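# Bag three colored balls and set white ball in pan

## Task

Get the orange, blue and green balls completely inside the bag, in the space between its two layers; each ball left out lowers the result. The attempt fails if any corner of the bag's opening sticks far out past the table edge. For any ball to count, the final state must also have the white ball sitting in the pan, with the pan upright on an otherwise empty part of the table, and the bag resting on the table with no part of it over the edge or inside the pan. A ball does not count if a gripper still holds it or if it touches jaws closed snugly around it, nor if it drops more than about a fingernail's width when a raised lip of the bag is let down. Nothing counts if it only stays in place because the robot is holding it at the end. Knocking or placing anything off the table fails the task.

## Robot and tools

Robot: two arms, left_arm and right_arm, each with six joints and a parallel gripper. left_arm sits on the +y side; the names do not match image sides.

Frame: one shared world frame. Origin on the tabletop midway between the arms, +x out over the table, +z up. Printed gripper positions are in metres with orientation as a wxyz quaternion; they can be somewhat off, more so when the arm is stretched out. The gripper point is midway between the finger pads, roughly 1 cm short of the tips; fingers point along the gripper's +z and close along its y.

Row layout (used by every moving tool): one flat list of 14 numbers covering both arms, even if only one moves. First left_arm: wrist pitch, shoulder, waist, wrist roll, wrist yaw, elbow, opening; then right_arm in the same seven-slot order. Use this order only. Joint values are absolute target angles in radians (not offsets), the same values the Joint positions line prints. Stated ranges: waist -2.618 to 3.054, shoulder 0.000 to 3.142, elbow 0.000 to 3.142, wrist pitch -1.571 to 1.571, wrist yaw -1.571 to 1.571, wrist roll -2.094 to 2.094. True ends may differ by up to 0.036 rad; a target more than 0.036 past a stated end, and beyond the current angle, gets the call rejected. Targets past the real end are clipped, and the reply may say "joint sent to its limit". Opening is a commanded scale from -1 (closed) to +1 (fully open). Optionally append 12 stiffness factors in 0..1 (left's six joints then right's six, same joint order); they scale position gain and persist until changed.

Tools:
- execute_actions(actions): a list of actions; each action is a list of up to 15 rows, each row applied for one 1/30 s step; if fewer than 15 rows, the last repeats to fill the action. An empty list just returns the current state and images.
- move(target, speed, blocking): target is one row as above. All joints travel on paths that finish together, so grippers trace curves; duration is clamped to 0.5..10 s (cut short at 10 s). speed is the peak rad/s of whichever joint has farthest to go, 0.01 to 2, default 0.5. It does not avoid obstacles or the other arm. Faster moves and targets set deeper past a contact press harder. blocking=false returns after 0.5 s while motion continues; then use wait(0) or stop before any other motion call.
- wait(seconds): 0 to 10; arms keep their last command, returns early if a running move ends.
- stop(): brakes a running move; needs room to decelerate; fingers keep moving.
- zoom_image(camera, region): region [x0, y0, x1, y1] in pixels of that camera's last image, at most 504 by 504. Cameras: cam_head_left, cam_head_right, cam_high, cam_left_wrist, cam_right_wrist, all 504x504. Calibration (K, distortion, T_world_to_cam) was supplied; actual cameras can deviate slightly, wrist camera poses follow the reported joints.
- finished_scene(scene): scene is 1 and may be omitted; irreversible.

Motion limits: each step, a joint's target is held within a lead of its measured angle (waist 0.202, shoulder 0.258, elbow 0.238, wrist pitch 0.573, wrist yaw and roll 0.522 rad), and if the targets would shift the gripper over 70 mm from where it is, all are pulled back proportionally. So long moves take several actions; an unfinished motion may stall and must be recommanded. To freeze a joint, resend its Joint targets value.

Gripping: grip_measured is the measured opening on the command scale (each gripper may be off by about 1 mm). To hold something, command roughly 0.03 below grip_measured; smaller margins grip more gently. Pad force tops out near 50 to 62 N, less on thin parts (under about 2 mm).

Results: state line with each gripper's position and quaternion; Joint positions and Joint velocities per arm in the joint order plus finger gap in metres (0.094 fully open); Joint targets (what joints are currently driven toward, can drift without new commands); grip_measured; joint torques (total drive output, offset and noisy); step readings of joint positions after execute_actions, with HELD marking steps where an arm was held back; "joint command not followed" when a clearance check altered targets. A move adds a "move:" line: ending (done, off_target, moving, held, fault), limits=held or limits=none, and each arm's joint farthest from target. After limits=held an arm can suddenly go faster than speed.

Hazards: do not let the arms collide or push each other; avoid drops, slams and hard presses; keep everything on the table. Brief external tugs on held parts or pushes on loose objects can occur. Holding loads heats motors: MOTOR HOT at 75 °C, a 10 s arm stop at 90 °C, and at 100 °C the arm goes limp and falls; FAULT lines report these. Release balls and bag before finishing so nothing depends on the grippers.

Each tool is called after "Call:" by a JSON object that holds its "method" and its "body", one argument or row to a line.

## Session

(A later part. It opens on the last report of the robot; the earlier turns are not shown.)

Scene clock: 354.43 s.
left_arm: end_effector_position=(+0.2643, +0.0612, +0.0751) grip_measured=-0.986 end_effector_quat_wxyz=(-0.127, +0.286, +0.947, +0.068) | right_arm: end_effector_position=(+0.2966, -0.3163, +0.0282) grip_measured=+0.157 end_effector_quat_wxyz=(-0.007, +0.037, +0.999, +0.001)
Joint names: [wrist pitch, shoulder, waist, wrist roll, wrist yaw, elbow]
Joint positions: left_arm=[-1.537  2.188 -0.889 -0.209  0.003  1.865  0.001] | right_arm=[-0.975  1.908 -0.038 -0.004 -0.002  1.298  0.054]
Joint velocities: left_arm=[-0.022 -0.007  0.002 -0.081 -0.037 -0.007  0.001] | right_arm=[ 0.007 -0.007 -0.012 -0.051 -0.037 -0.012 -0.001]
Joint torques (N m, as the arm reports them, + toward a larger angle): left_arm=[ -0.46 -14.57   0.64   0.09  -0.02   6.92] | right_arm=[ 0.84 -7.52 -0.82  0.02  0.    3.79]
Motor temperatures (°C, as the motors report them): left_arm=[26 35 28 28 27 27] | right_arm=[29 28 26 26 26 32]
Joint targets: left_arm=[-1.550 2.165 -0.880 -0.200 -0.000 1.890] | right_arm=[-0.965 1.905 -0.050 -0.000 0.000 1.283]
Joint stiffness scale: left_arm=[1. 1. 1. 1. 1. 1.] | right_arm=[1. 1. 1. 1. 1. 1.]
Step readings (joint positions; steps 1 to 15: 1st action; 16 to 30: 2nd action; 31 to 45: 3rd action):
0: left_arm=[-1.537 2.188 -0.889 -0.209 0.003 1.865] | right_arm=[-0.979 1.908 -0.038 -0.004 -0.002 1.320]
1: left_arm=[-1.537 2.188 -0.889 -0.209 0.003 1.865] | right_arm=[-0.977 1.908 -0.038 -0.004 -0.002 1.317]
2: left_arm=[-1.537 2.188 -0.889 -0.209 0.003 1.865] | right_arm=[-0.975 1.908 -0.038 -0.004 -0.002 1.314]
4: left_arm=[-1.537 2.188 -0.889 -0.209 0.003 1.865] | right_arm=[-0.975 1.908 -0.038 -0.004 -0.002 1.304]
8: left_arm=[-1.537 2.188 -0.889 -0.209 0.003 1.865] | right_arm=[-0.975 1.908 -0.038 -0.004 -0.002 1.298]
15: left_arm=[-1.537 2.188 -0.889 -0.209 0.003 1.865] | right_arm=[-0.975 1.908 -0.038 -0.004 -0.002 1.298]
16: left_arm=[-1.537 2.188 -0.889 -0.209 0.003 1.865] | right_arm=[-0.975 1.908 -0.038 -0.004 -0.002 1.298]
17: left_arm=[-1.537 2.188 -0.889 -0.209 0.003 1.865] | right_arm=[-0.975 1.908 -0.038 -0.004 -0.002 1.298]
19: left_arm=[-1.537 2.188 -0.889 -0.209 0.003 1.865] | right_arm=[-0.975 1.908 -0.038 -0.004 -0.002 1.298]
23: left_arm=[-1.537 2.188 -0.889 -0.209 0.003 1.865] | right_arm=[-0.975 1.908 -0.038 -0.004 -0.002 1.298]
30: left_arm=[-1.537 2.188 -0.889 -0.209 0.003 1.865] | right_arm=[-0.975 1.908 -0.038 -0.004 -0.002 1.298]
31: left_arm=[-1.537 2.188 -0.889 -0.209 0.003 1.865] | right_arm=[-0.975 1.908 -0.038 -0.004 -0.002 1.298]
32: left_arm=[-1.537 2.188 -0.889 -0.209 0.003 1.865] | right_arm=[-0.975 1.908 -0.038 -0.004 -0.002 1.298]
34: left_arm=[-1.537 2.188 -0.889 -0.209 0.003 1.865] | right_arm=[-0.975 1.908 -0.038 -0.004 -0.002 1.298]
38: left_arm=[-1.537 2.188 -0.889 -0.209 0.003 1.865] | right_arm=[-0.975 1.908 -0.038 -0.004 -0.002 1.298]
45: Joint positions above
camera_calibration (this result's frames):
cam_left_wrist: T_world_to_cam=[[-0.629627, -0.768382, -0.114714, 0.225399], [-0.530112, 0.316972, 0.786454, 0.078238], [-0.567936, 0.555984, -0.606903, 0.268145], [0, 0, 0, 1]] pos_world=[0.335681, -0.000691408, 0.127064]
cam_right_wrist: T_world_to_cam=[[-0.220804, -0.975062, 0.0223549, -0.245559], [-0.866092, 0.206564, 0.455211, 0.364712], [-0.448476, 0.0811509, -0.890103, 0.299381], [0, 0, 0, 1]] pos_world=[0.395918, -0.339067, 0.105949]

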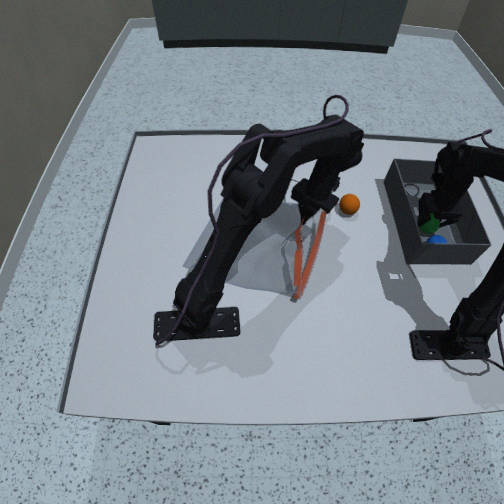

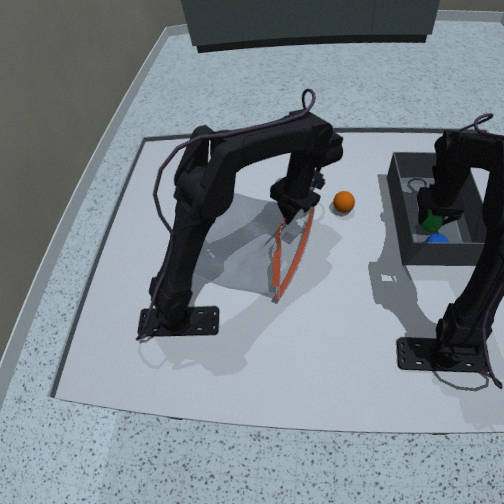

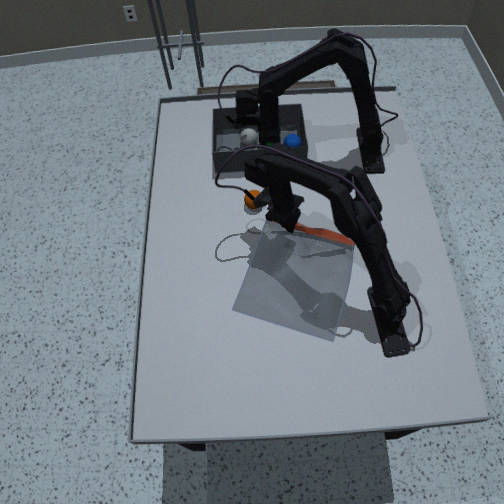

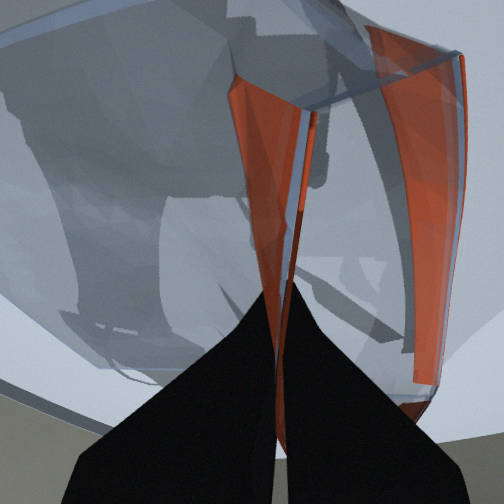

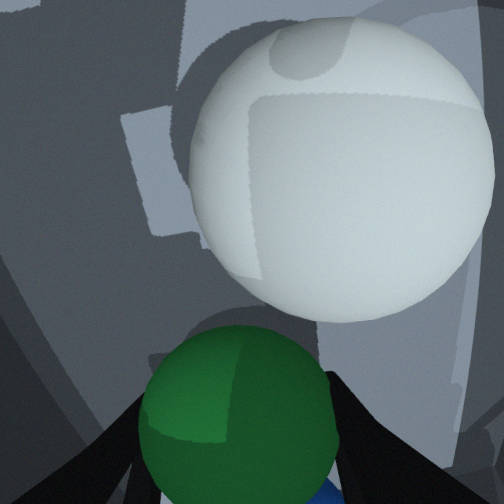

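Call:
{"method": "execute_actions", "body": {
  "actions": [
    [[-1.55,2.165,-0.88,-0.2,0,1.89,-1, -0.965,1.905,-0.05,0,0,1.283,0.12]]
  ]
}}

Call:
{"method": "move", "body": {
  "target": [-1.55,2.12,-0.88,-0.2,0,1.92,-1, -1.45,1.85,-0.05,0,0,1.8,0.12],
  "speed": 0.4
}}

Call:
{"method": "move", "body": {
  "target": [-1.55,2.12,-0.88,-0.2,0,1.92,-1, -1.2,0.9,0.6,0,0,1.0,0.12],
  "speed": 0.7
}}

Call:
{"method": "move", "body": {
  "target": [-1.55,2.12,-0.88,-0.2,0,1.92,-1, 0.625,1.30,1.03,0,0,0.18,0.12],
  "speed": 0.7
}}

Scene clock: 366.97 s.
left_arm: end_effector_position=(+0.2643, +0.0612, +0.0751) grip_measured=-0.986 end_effector_quat_wxyz=(-0.127, +0.286, +0.947, +0.068) | right_arm: end_effector_position=(+0.2966, -0.3163, +0.0282) grip_measured=+0.128 end_effector_quat_wxyz=(-0.007, +0.037, +0.999, +0.001)
Joint names: [wrist pitch, shoulder, waist, wrist roll, wrist yaw, elbow]
Joint positions: left_arm=[-1.537  2.188 -0.889 -0.209  0.003  1.865  0.001] | right_arm=[-0.975  1.908 -0.038 -0.004 -0.002  1.298  0.053]
Joint velocities: left_arm=[-0.007  0.002 -0.002  0.007  0.037  0.012 -0.001] | right_arm=[ 0.022  0.007  0.002  0.022  0.022 -0.012 -0.001]
Joint torques (N m, as the arm reports them, + toward a larger angle): left_arm=[ -0.46 -14.5    0.6    0.09  -0.01   6.94] | right_arm=[ 0.84 -7.52 -0.82  0.02  0.    3.77]
Motor temperatures (°C, as the motors report them): left_arm=[26 35 28 28 27 27] | right_arm=[29 29 26 26 26 31]
Joint targets: left_arm=[-1.550 2.165 -0.880 -0.200 0.000 1.890] | right_arm=[-0.965 1.905 -0.050 0.000 0.000 1.283]
Joint stiffness scale: left_arm=[1. 1. 1. 1. 1. 1.] | right_arm=[1. 1. 1. 1. 1. 1.]
Step readings (joint positions):
0: left_arm=[-1.537 2.188 -0.889 -0.209 0.003 1.865] | right_arm=[-0.975 1.908 -0.038 -0.004 -0.002 1.298]
1: left_arm=[-1.537 2.188 -0.889 -0.209 0.003 1.865] | right_arm=[-0.975 1.908 -0.038 -0.004 -0.002 1.298]
2: left_arm=[-1.537 2.188 -0.889 -0.209 0.003 1.865] | right_arm=[-0.975 1.908 -0.038 -0.004 -0.002 1.298]
4: left_arm=[-1.537 2.188 -0.889 -0.209 0.003 1.865] | right_arm=[-0.975 1.908 -0.038 -0.004 -0.002 1.298]
8: left_arm=[-1.537 2.188 -0.889 -0.209 0.003 1.865] | right_arm=[-0.975 1.908 -0.038 -0.004 -0.002 1.298]
15: Joint positions above
camera_calibration (this result's frames):
cam_left_wrist: T_world_to_cam=[[-0.629627, -0.768382, -0.114714, 0.225399], [-0.530112, 0.316972, 0.786454, 0.078238], [-0.567936, 0.555984, -0.606903, 0.268145], [0, 0, 0, 1]] pos_world=[0.335681, -0.000691408, 0.127064]
cam_right_wrist: T_world_to_cam=[[-0.220804, -0.975062, 0.0223549, -0.245559], [-0.866092, 0.206564, 0.455211, 0.364712], [-0.448476, 0.0811509, -0.890103, 0.299381], [0, 0, 0, 1]] pos_world=[0.395918, -0.339067, 0.105949]

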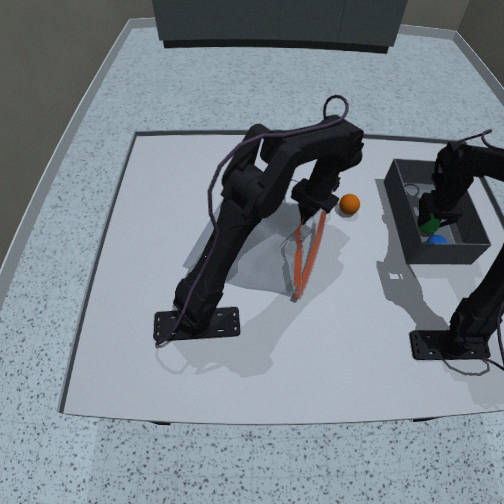

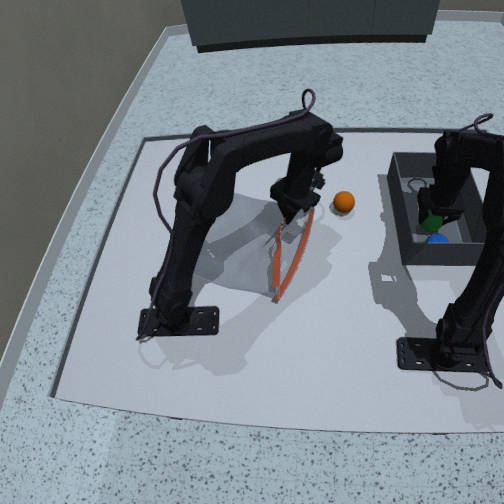

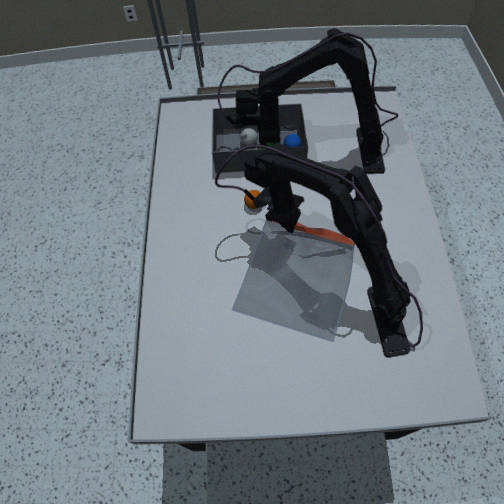

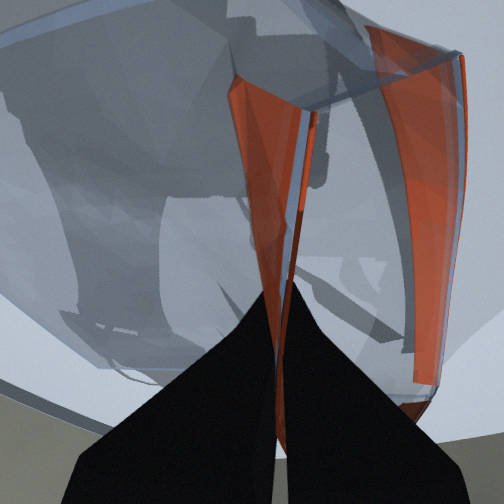

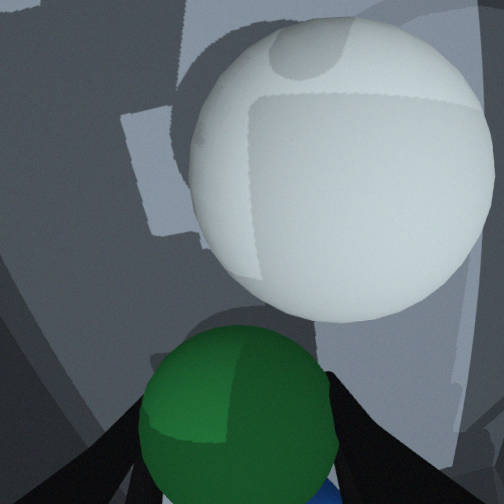

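Scene clock: 368.97 s.
left_arm: end_effector_position=(+0.2705, +0.0548, +0.0965) grip_measured=-0.986 end_effector_quat_wxyz=(-0.094, +0.288, +0.952, +0.050) | right_arm: end_effector_position=(+0.3107, -0.3174, +0.1564) grip_measured=+0.128 end_effector_quat_wxyz=(+0.011, +0.037, +0.999, +0.000)
Joint names: [wrist pitch, shoulder, waist, wrist roll, wrist yaw, elbow]
Joint positions: left_arm=[-1.538  2.141 -0.889 -0.209  0.003  1.895  0.001] | right_arm=[-1.442  1.869 -0.038 -0.004 -0.002  1.763  0.053]
Joint velocities: left_arm=[-0.051 -0.002 -0.002 -0.022  0.037  0.007 -0.001] | right_arm=[-0.051 -0.017 -0.022  0.051 -0.051 -0.002 -0.001]
Joint torques (N m, as the arm reports them, + toward a larger angle): left_arm=[ -0.32 -14.16   0.61   0.08  -0.01   7.  ] | right_arm=[ 0.73 -8.59 -0.82  0.02  0.    7.32]
Motor temperatures (°C, as the motors report them): left_arm=[26 35 28 28 27 27] | right_arm=[29 29 26 26 26 32]
Joint targets: left_arm=[-1.550 2.120 -0.880 -0.200 -0.000 1.920] | right_arm=[-1.450 1.850 -0.050 -0.000 -0.000 1.800]
Joint stiffness scale: left_arm=[1. 1. 1. 1. 1. 1.] | right_arm=[1. 1. 1. 1. 1. 1.]
move: off_target (left_arm, right_arm); limits=none; left_arm: farthest joint: the elbow, 0.025 radians from its target (0.055 radians at the start); right_arm: farthest joint: the elbow, 0.037 radians from its target (0.502 radians at the start)
camera_calibration (this result's frames):
cam_left_wrist: T_world_to_cam=[[-0.623791, -0.774348, -0.106158, 0.224797], [-0.570419, 0.35818, 0.739141, 0.0799895], [-0.534328, 0.521625, -0.665132, 0.286614], [0, 0, 0, 1]] pos_world=[0.339, -0.00408429, 0.155377]
cam_right_wrist: T_world_to_cam=[[-0.22153, -0.975005, 0.0170341, -0.245326], [-0.882279, 0.207841, 0.422356, 0.329313], [-0.41534, 0.078536, -0.90627, 0.411357], [0, 0, 0, 1]] pos_world=[0.407051, -0.339945, 0.237892]

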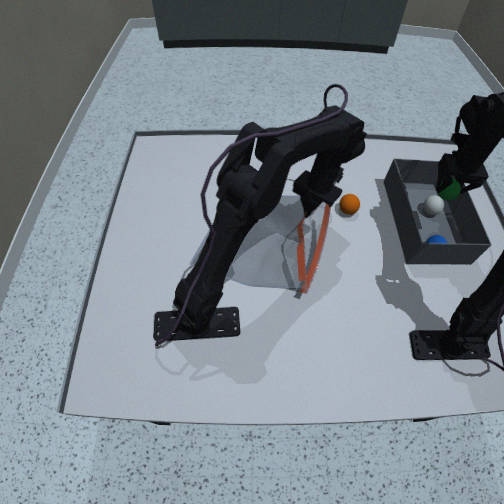

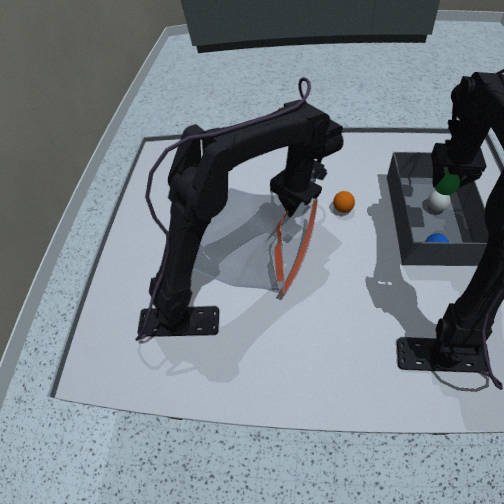

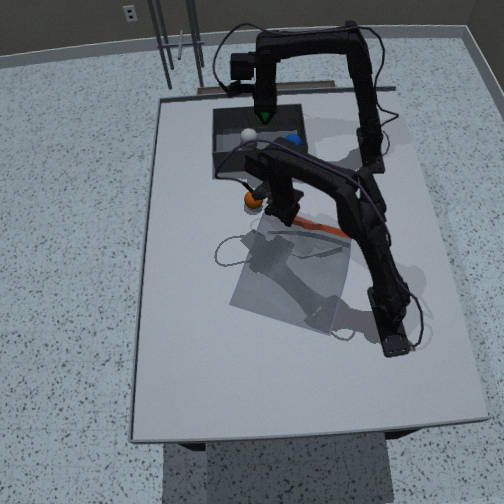

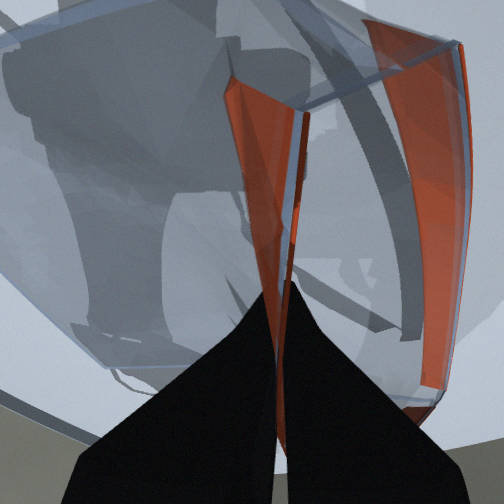

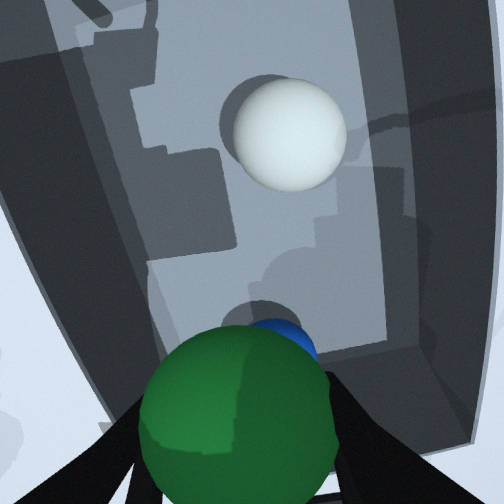

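Scene clock: 371.10 s.
left_arm: end_effector_position=(+0.2705, +0.0548, +0.0965) grip_measured=-0.986 end_effector_quat_wxyz=(-0.094, +0.288, +0.952, +0.050) | right_arm: end_effector_position=(+0.1336, -0.1830, +0.1892) grip_measured=+0.128 end_effector_quat_wxyz=(+0.217, -0.265, +0.937, +0.061)
Joint names: [wrist pitch, shoulder, waist, wrist roll, wrist yaw, elbow]
Joint positions: left_arm=[-1.538  2.141 -0.889 -0.209  0.003  1.895  0.001] | right_arm=[-1.218  0.914  0.588 -0.004 -0.001  1.016  0.053]
Joint velocities: left_arm=[ 0.051 -0.007 -0.022  0.022  0.022 -0.007  0.001] | right_arm=[-0.037  0.002 -0.002  0.022 -0.051  0.002 -0.   ]
Joint torques (N m, as the arm reports them, + toward a larger angle): left_arm=[ -0.31 -14.16   0.61   0.09   0.     7.  ] | right_arm=[ 1.85 -1.46  0.88  0.02 -0.01  4.22]
Motor temperatures (°C, as the motors report them): left_arm=[26 35 28 28 27 27] | right_arm=[29 29 26 26 26 32]
Joint targets: left_arm=[-1.550 2.120 -0.880 -0.200 0.000 1.920] | right_arm=[-1.200 0.900 0.600 0.000 -0.000 1.000]
Joint stiffness scale: left_arm=[1. 1. 1. 1. 1. 1.] | right_arm=[1. 1. 1. 1. 1. 1.]
move: off_target (left_arm); limits=none; left_arm: farthest joint: the elbow, 0.025 radians from its target (0.025 radians at the start); right_arm: farthest joint: the wrist pitch, 0.018 radians from its target (0.242 radians at the start)
camera_calibration (this result's frames):
cam_left_wrist: T_world_to_cam=[[-0.623791, -0.774348, -0.106158, 0.224797], [-0.570419, 0.35818, 0.739141, 0.0799895], [-0.534328, 0.521625, -0.665132, 0.286614], [0, 0, 0, 1]] pos_world=[0.339, -0.00408429, 0.155377]
cam_right_wrist: T_world_to_cam=[[0.396472, -0.916964, -0.0445718, -0.214357], [-0.917701, -0.397188, 0.00819702, 0.103676], [-0.0252198, 0.0376537, -0.998973, 0.314875], [0, 0, 0, 1]] pos_world=[0.188071, -0.167235, 0.304147]

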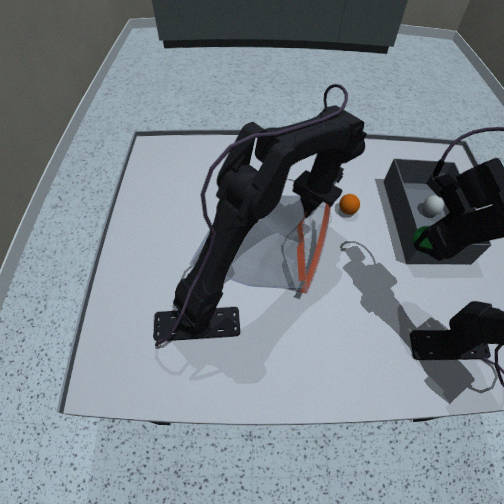

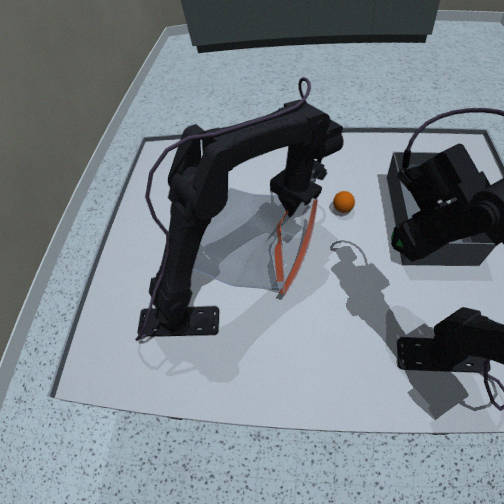

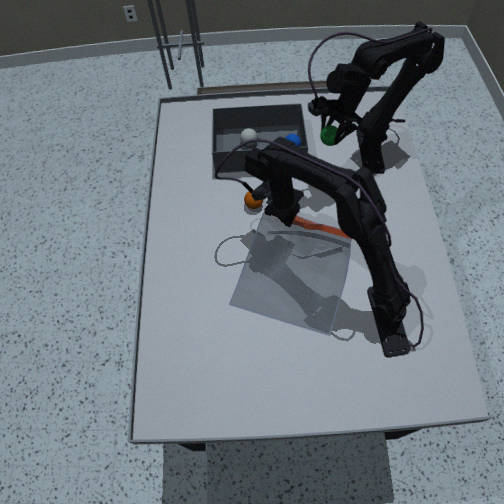

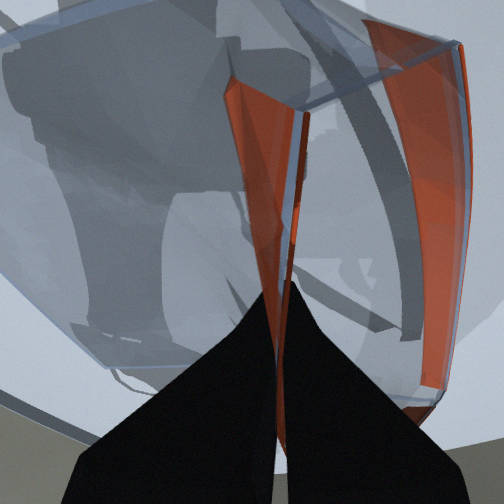

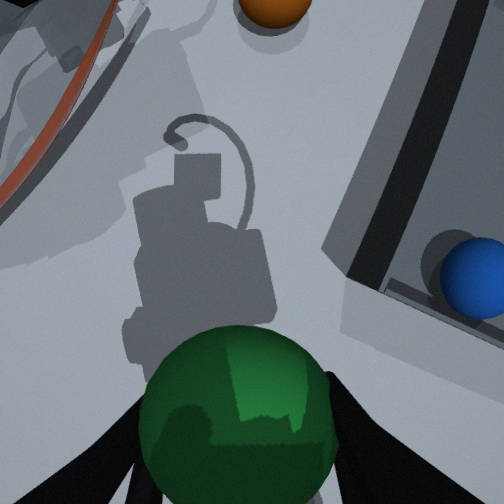

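Scene clock: 374.57 s.
left_arm: end_effector_position=(+0.2705, +0.0548, +0.0965) grip_measured=-0.986 end_effector_quat_wxyz=(-0.094, +0.288, +0.952, +0.050) | right_arm: end_effector_position=(+0.1432, -0.0157, +0.0632) grip_measured=+0.128 end_effector_quat_wxyz=(+0.452, -0.405, +0.758, +0.240)
Joint names: [wrist pitch, shoulder, waist, wrist roll, wrist yaw, elbow]
Joint positions: left_arm=[-1.538  2.141 -0.889 -0.209  0.003  1.895  0.001] | right_arm=[ 0.604  1.295  1.017 -0.004 -0.001  0.195  0.053]
Joint velocities: left_arm=[ 0.007 -0.017 -0.002  0.022  0.095 -0.007  0.   ] | right_arm=[-0.066  0.012 -0.022  0.022 -0.037  0.002  0.001]
Joint torques (N m, as the arm reports them, + toward a larger angle): left_arm=[ -0.31 -14.2    0.61   0.09  -0.02   6.99] | right_arm=[ 2.62 -2.15  0.87  0.02  0.    3.71]
Motor temperatures (°C, as the motors report them): left_arm=[26 35 28 28 27 27] | right_arm=[29 28 26 26 26 32]
Joint targets: left_arm=[-1.550 2.120 -0.880 -0.200 -0.000 1.920] | right_arm=[0.625 1.300 1.030 -0.000 -0.000 0.180]
Joint stiffness scale: left_arm=[1. 1. 1. 1. 1. 1.] | right_arm=[1. 1. 1. 1. 1. 1.]
move: off_target (left_arm, right_arm); limits=none; left_arm: farthest joint: the elbow, 0.025 radians from its target (0.025 radians at the start); right_arm: farthest joint: the wrist pitch, 0.021 radians from its target (1.843 radians at the start)
camera_calibration (this result's frames):
cam_left_wrist: T_world_to_cam=[[-0.623791, -0.774348, -0.106158, 0.224797], [-0.570419, 0.35818, 0.739141, 0.0799895], [-0.534328, 0.521625, -0.665132, 0.286614], [0, 0, 0, 1]] pos_world=[0.339, -0.00408429, 0.155377]
cam_right_wrist: T_world_to_cam=[[0.771227, -0.625797, -0.11656, -0.114946], [-0.568395, -0.59456, -0.568705, 0.163323], [0.286593, 0.504853, -0.814241, 0.134007], [0, 0, 0, 1]] pos_world=[0.143076, -0.0424811, 0.188599]

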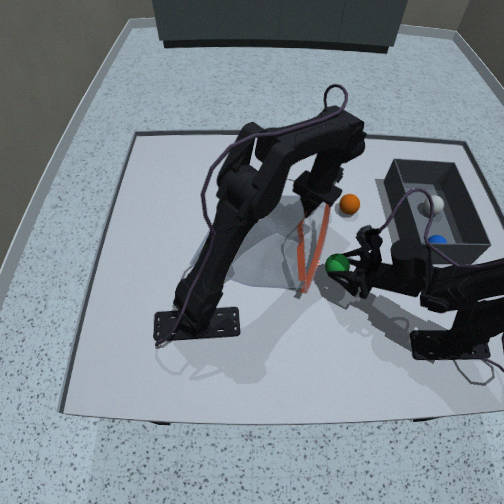

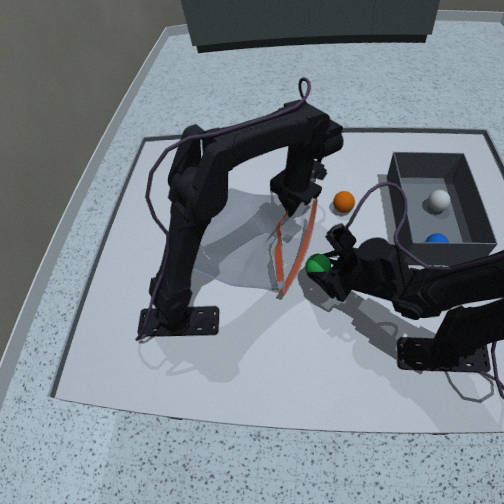

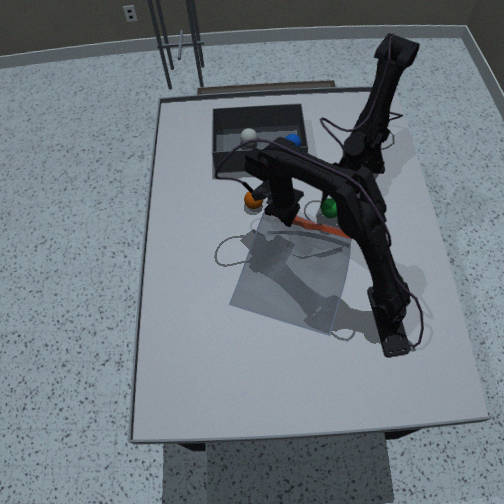

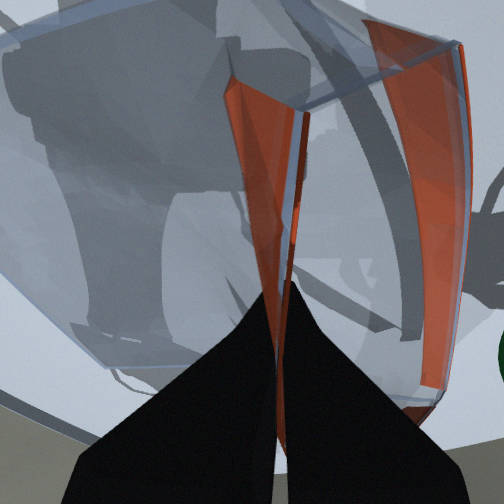

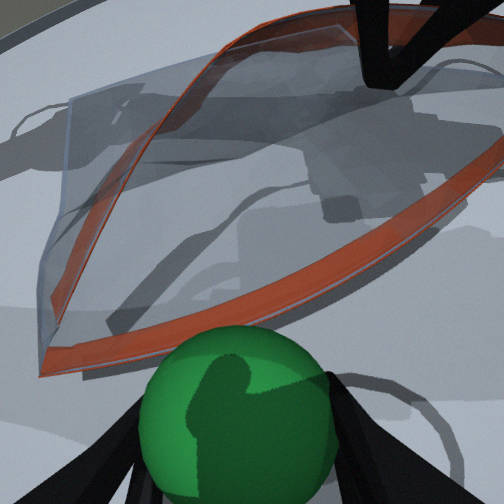

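Call:
{"method": "move", "body": {
  "target": [-1.55,2.12,-0.88,-0.2,0,1.92,-1, 0.985,1.812,0.985,0,0,0.48,0.11],
  "speed": 0.25
}}

Scene clock: 384.87 s.
left_arm: end_effector_position=(+0.2705, +0.0548, +0.0965) grip_measured=-0.986 end_effector_quat_wxyz=(-0.094, +0.288, +0.952, +0.050) | right_arm: end_effector_position=(+0.1995, +0.0527, +0.0501) grip_measured=+0.119 end_effector_quat_wxyz=(+0.490, -0.386, +0.740, +0.253)
Joint names: [wrist pitch, shoulder, waist, wrist roll, wrist yaw, elbow]
Joint positions: left_arm=[-1.538  2.141 -0.889 -0.209  0.003  1.895  0.001] | right_arm=[ 0.964  1.809  0.998 -0.004 -0.001  0.443  0.053]
Joint velocities: left_arm=[-0.037 -0.007 -0.002  0.007  0.007 -0.012 -0.002] | right_arm=[-0.037  0.007 -0.002 -0.007 -0.037 -0.002  0.   ]
Joint torques (N m, as the arm reports them, + toward a larger angle): left_arm=[ -0.31 -14.16   0.58   0.08  -0.01   7.02] | right_arm=[ 2.71 -5.28 -0.83  0.02  0.    6.04]
Motor temperatures (°C, as the motors report them): left_arm=[25 36 28 28 27 27] | right_arm=[31 28 26 26 26 31]
Joint targets: left_arm=[-1.550 2.120 -0.880 -0.200 -0.000 1.920] | right_arm=[0.985 1.812 0.985 0.000 0.000 0.480]
Joint stiffness scale: left_arm=[1. 1. 1. 1. 1. 1.] | right_arm=[1. 1. 1. 1. 1. 1.]
move: off_target (left_arm, right_arm); limits=none; left_arm: farthest joint: the elbow, 0.025 radians from its target (0.025 radians at the start); right_arm: farthest joint: the elbow, 0.037 radians from its target (0.285 radians at the start)
camera_calibration (this result's frames):
cam_left_wrist: T_world_to_cam=[[-0.623791, -0.774348, -0.106158, 0.224797], [-0.570419, 0.35818, 0.739141, 0.0799895], [-0.534328, 0.521625, -0.665132, 0.286614], [0, 0, 0, 1]] pos_world=[0.339, -0.00408429, 0.155377]
cam_right_wrist: T_world_to_cam=[[0.76515, -0.631773, -0.124131, -0.115173], [-0.547449, -0.536902, -0.6419, 0.224942], [0.338889, 0.559105, -0.756674, 0.056452], [0, 0, 0, 1]] pos_world=[0.192138, 0.016446, 0.172809]

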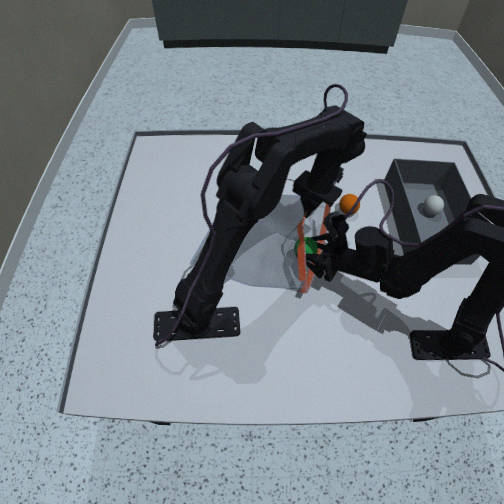

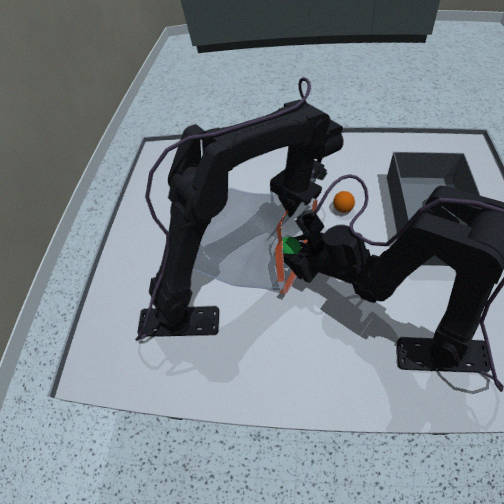

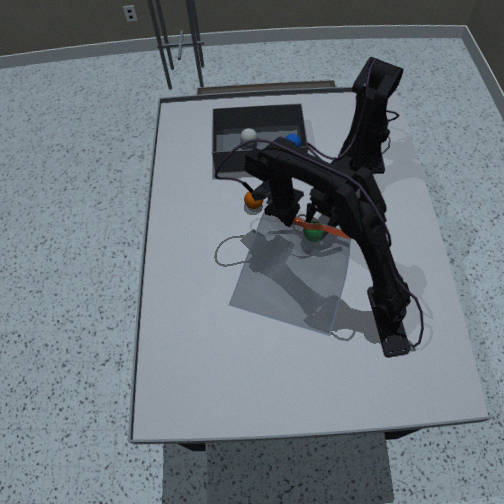

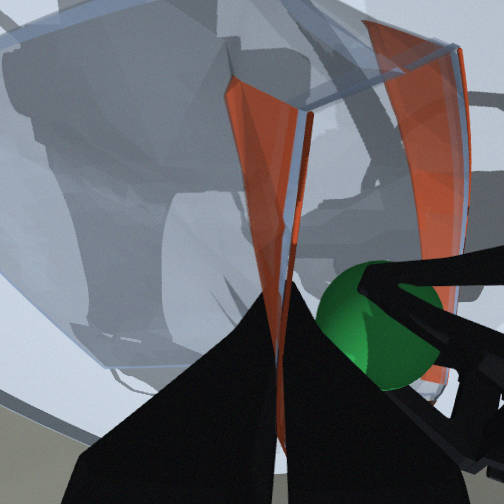

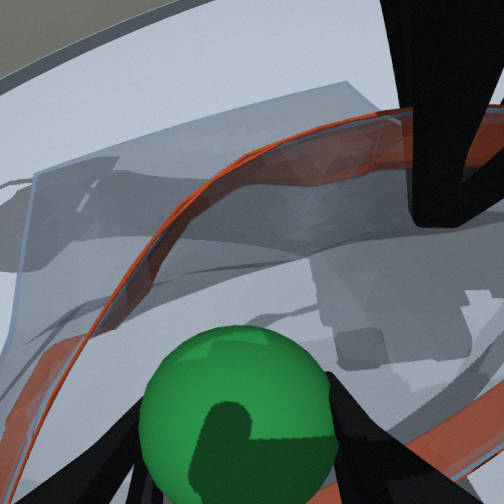

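Call:
{"method": "move", "body": {
  "target": [-1.55,2.12,-0.88,-0.2,0,1.92,-1, 1.265,2.07,1.0,0,0,0.56,0.11],
  "speed": 0.2
}}

Call:
{"method": "move", "body": {
  "target": [-1.55,2.12,-0.88,-0.2,0,1.92,-1, 1.355,2.257,1.02,0,0,0.76,0.11],
  "speed": 0.12
}}

Scene clock: 395.27 s.
left_arm: end_effector_position=(+0.2705, +0.0548, +0.0965) grip_measured=-0.986 end_effector_quat_wxyz=(-0.094, +0.288, +0.952, +0.050) | right_arm: end_effector_position=(+0.2171, +0.0776, +0.0344) grip_measured=+0.119 end_effector_quat_wxyz=(+0.528, -0.372, +0.713, +0.273)
Joint names: [wrist pitch, shoulder, waist, wrist roll, wrist yaw, elbow]
Joint positions: left_arm=[-1.538  2.141 -0.889 -0.209  0.003  1.895  0.001] | right_arm=[ 1.245  2.067  0.998 -0.004 -0.001  0.524  0.053]
Joint velocities: left_arm=[ 0.007  0.017 -0.007 -0.007  0.022 -0.007 -0.001] | right_arm=[-0.051 -0.007 -0.007  0.007  0.022 -0.007 -0.001]
Joint torques (N m, as the arm reports them, + toward a larger angle): left_arm=[ -0.31 -14.16   0.65   0.08  -0.01   7.01] | right_arm=[ 2.73 -6.44  0.19  0.02  0.    5.23]
Motor temperatures (°C, as the motors report them): left_arm=[25 36 28 28 27 27] | right_arm=[33 28 26 26 26 32]
Joint targets: left_arm=[-1.550 2.120 -0.880 -0.200 0.000 1.920] | right_arm=[1.265 2.070 1.000 -0.000 0.000 0.560]
Joint stiffness scale: left_arm=[1. 1. 1. 1. 1. 1.] | right_arm=[1. 1. 1. 1. 1. 1.]
move: off_target (left_arm, right_arm); limits=none; left_arm: farthest joint: the elbow, 0.025 radians from its target (0.025 radians at the start); right_arm: farthest joint: the elbow, 0.036 radians from its target (0.117 radians at the start)
camera_calibration (this result's frames):
cam_left_wrist: T_world_to_cam=[[-0.623791, -0.774348, -0.106158, 0.224797], [-0.570419, 0.35818, 0.739141, 0.0799895], [-0.534328, 0.521625, -0.665132, 0.286614], [0, 0, 0, 1]] pos_world=[0.339, -0.00408429, 0.155377]
cam_right_wrist: T_world_to_cam=[[0.772793, -0.620935, -0.131266, -0.117078], [-0.506794, -0.479254, -0.716572, 0.227157], [0.382035, 0.620286, -0.68505, 0.0080824], [0, 0, 0, 1]] pos_world=[0.202511, 0.0311549, 0.152943]

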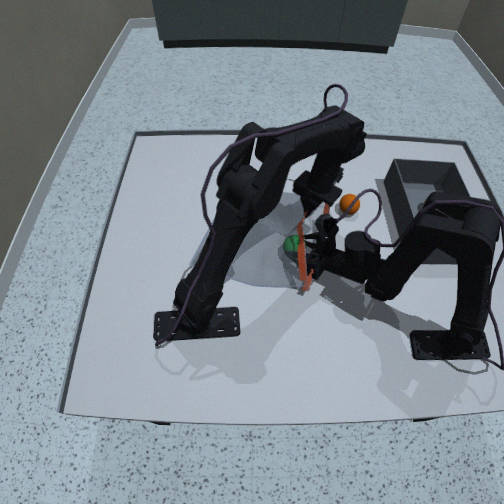

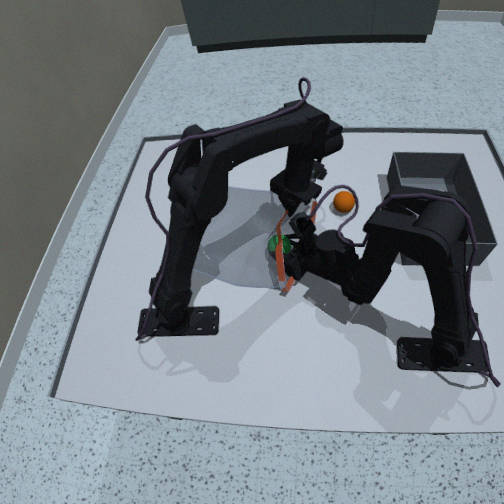

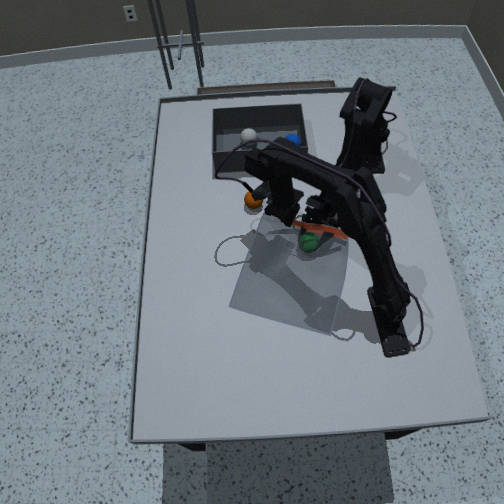

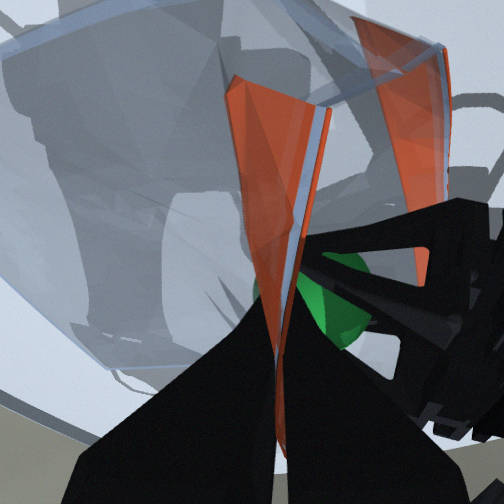

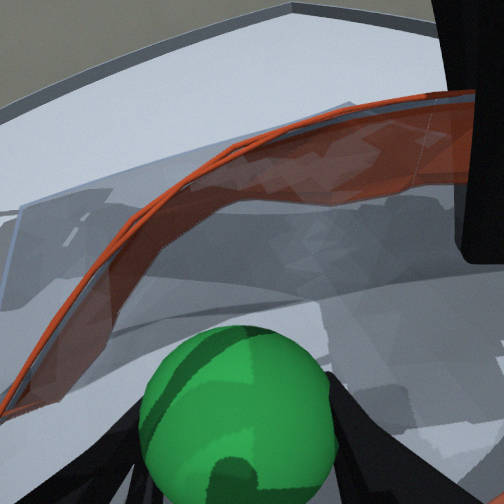

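Scene clock: 397.63 s.
left_arm: end_effector_position=(+0.2705, +0.0548, +0.0965) grip_measured=-0.986 end_effector_quat_wxyz=(-0.094, +0.288, +0.952, +0.050) | right_arm: end_effector_position=(+0.2419, +0.1214, +0.0314) grip_measured=+0.119 end_effector_quat_wxyz=(+0.561, -0.361, +0.684, +0.294)
Joint names: [wrist pitch, shoulder, waist, wrist roll, wrist yaw, elbow]
Joint positions: left_arm=[-1.538  2.141 -0.889 -0.209  0.003  1.895  0.001] | right_arm=[ 1.332  2.256  1.008 -0.004 -0.001  0.724  0.053]
Joint velocities: left_arm=[ 0.022  0.022  0.012  0.022 -0.037  0.012 -0.002] | right_arm=[ 0.007  0.002 -0.012  0.007  0.022  0.012 -0.   ]
Joint torques (N m, as the arm reports them, + toward a larger angle): left_arm=[ -0.31 -14.18   0.62   0.08  -0.02   7.  ] | right_arm=[ 2.78 -7.8   0.89  0.02  0.    5.31]
Motor temperatures (°C, as the motors report them): left_arm=[25 36 28 28 27 27] | right_arm=[33 28 26 26 26 32]
Joint targets: left_arm=[-1.550 2.120 -0.880 -0.200 0.000 1.920] | right_arm=[1.355 2.257 1.020 0.000 -0.000 0.760]
Joint stiffness scale: left_arm=[1. 1. 1. 1. 1. 1.] | right_arm=[1. 1. 1. 1. 1. 1.]
move: off_target (left_arm, right_arm); limits=none; left_arm: farthest joint: the elbow, 0.025 radians from its target (0.025 radians at the start); right_arm: farthest joint: the elbow, 0.036 radians from its target (0.236 radians at the start)
camera_calibration (this result's frames):
cam_left_wrist: T_world_to_cam=[[-0.623791, -0.774348, -0.106158, 0.224797], [-0.570419, 0.35818, 0.739141, 0.0799895], [-0.534328, 0.521625, -0.665132, 0.286614], [0, 0, 0, 1]] pos_world=[0.339, -0.00408429, 0.155377]
cam_right_wrist: T_world_to_cam=[[0.786472, -0.602293, -0.136766, -0.114854], [-0.45979, -0.423102, -0.780754, 0.242397], [0.412377, 0.676925, -0.609687, -0.0472032], [0, 0, 0, 1]] pos_world=[0.221247, 0.0653359, 0.144765]

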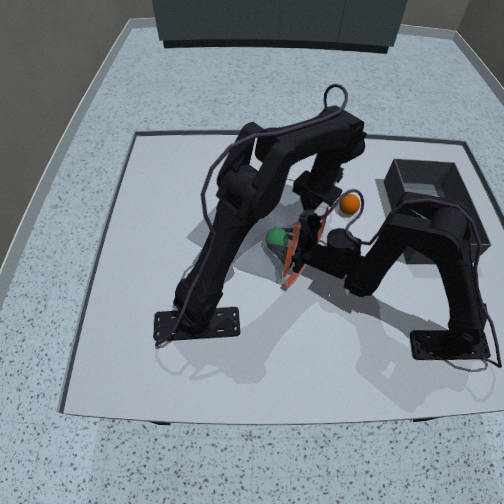

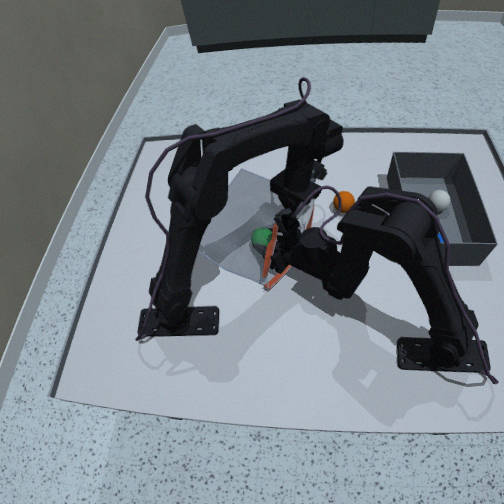

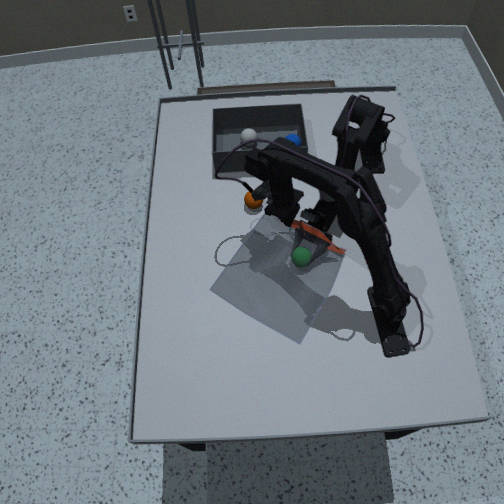

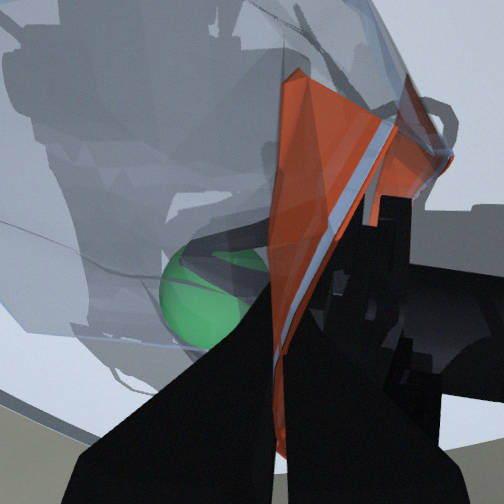

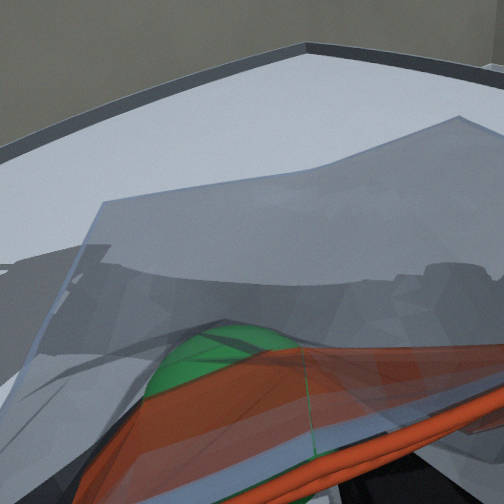

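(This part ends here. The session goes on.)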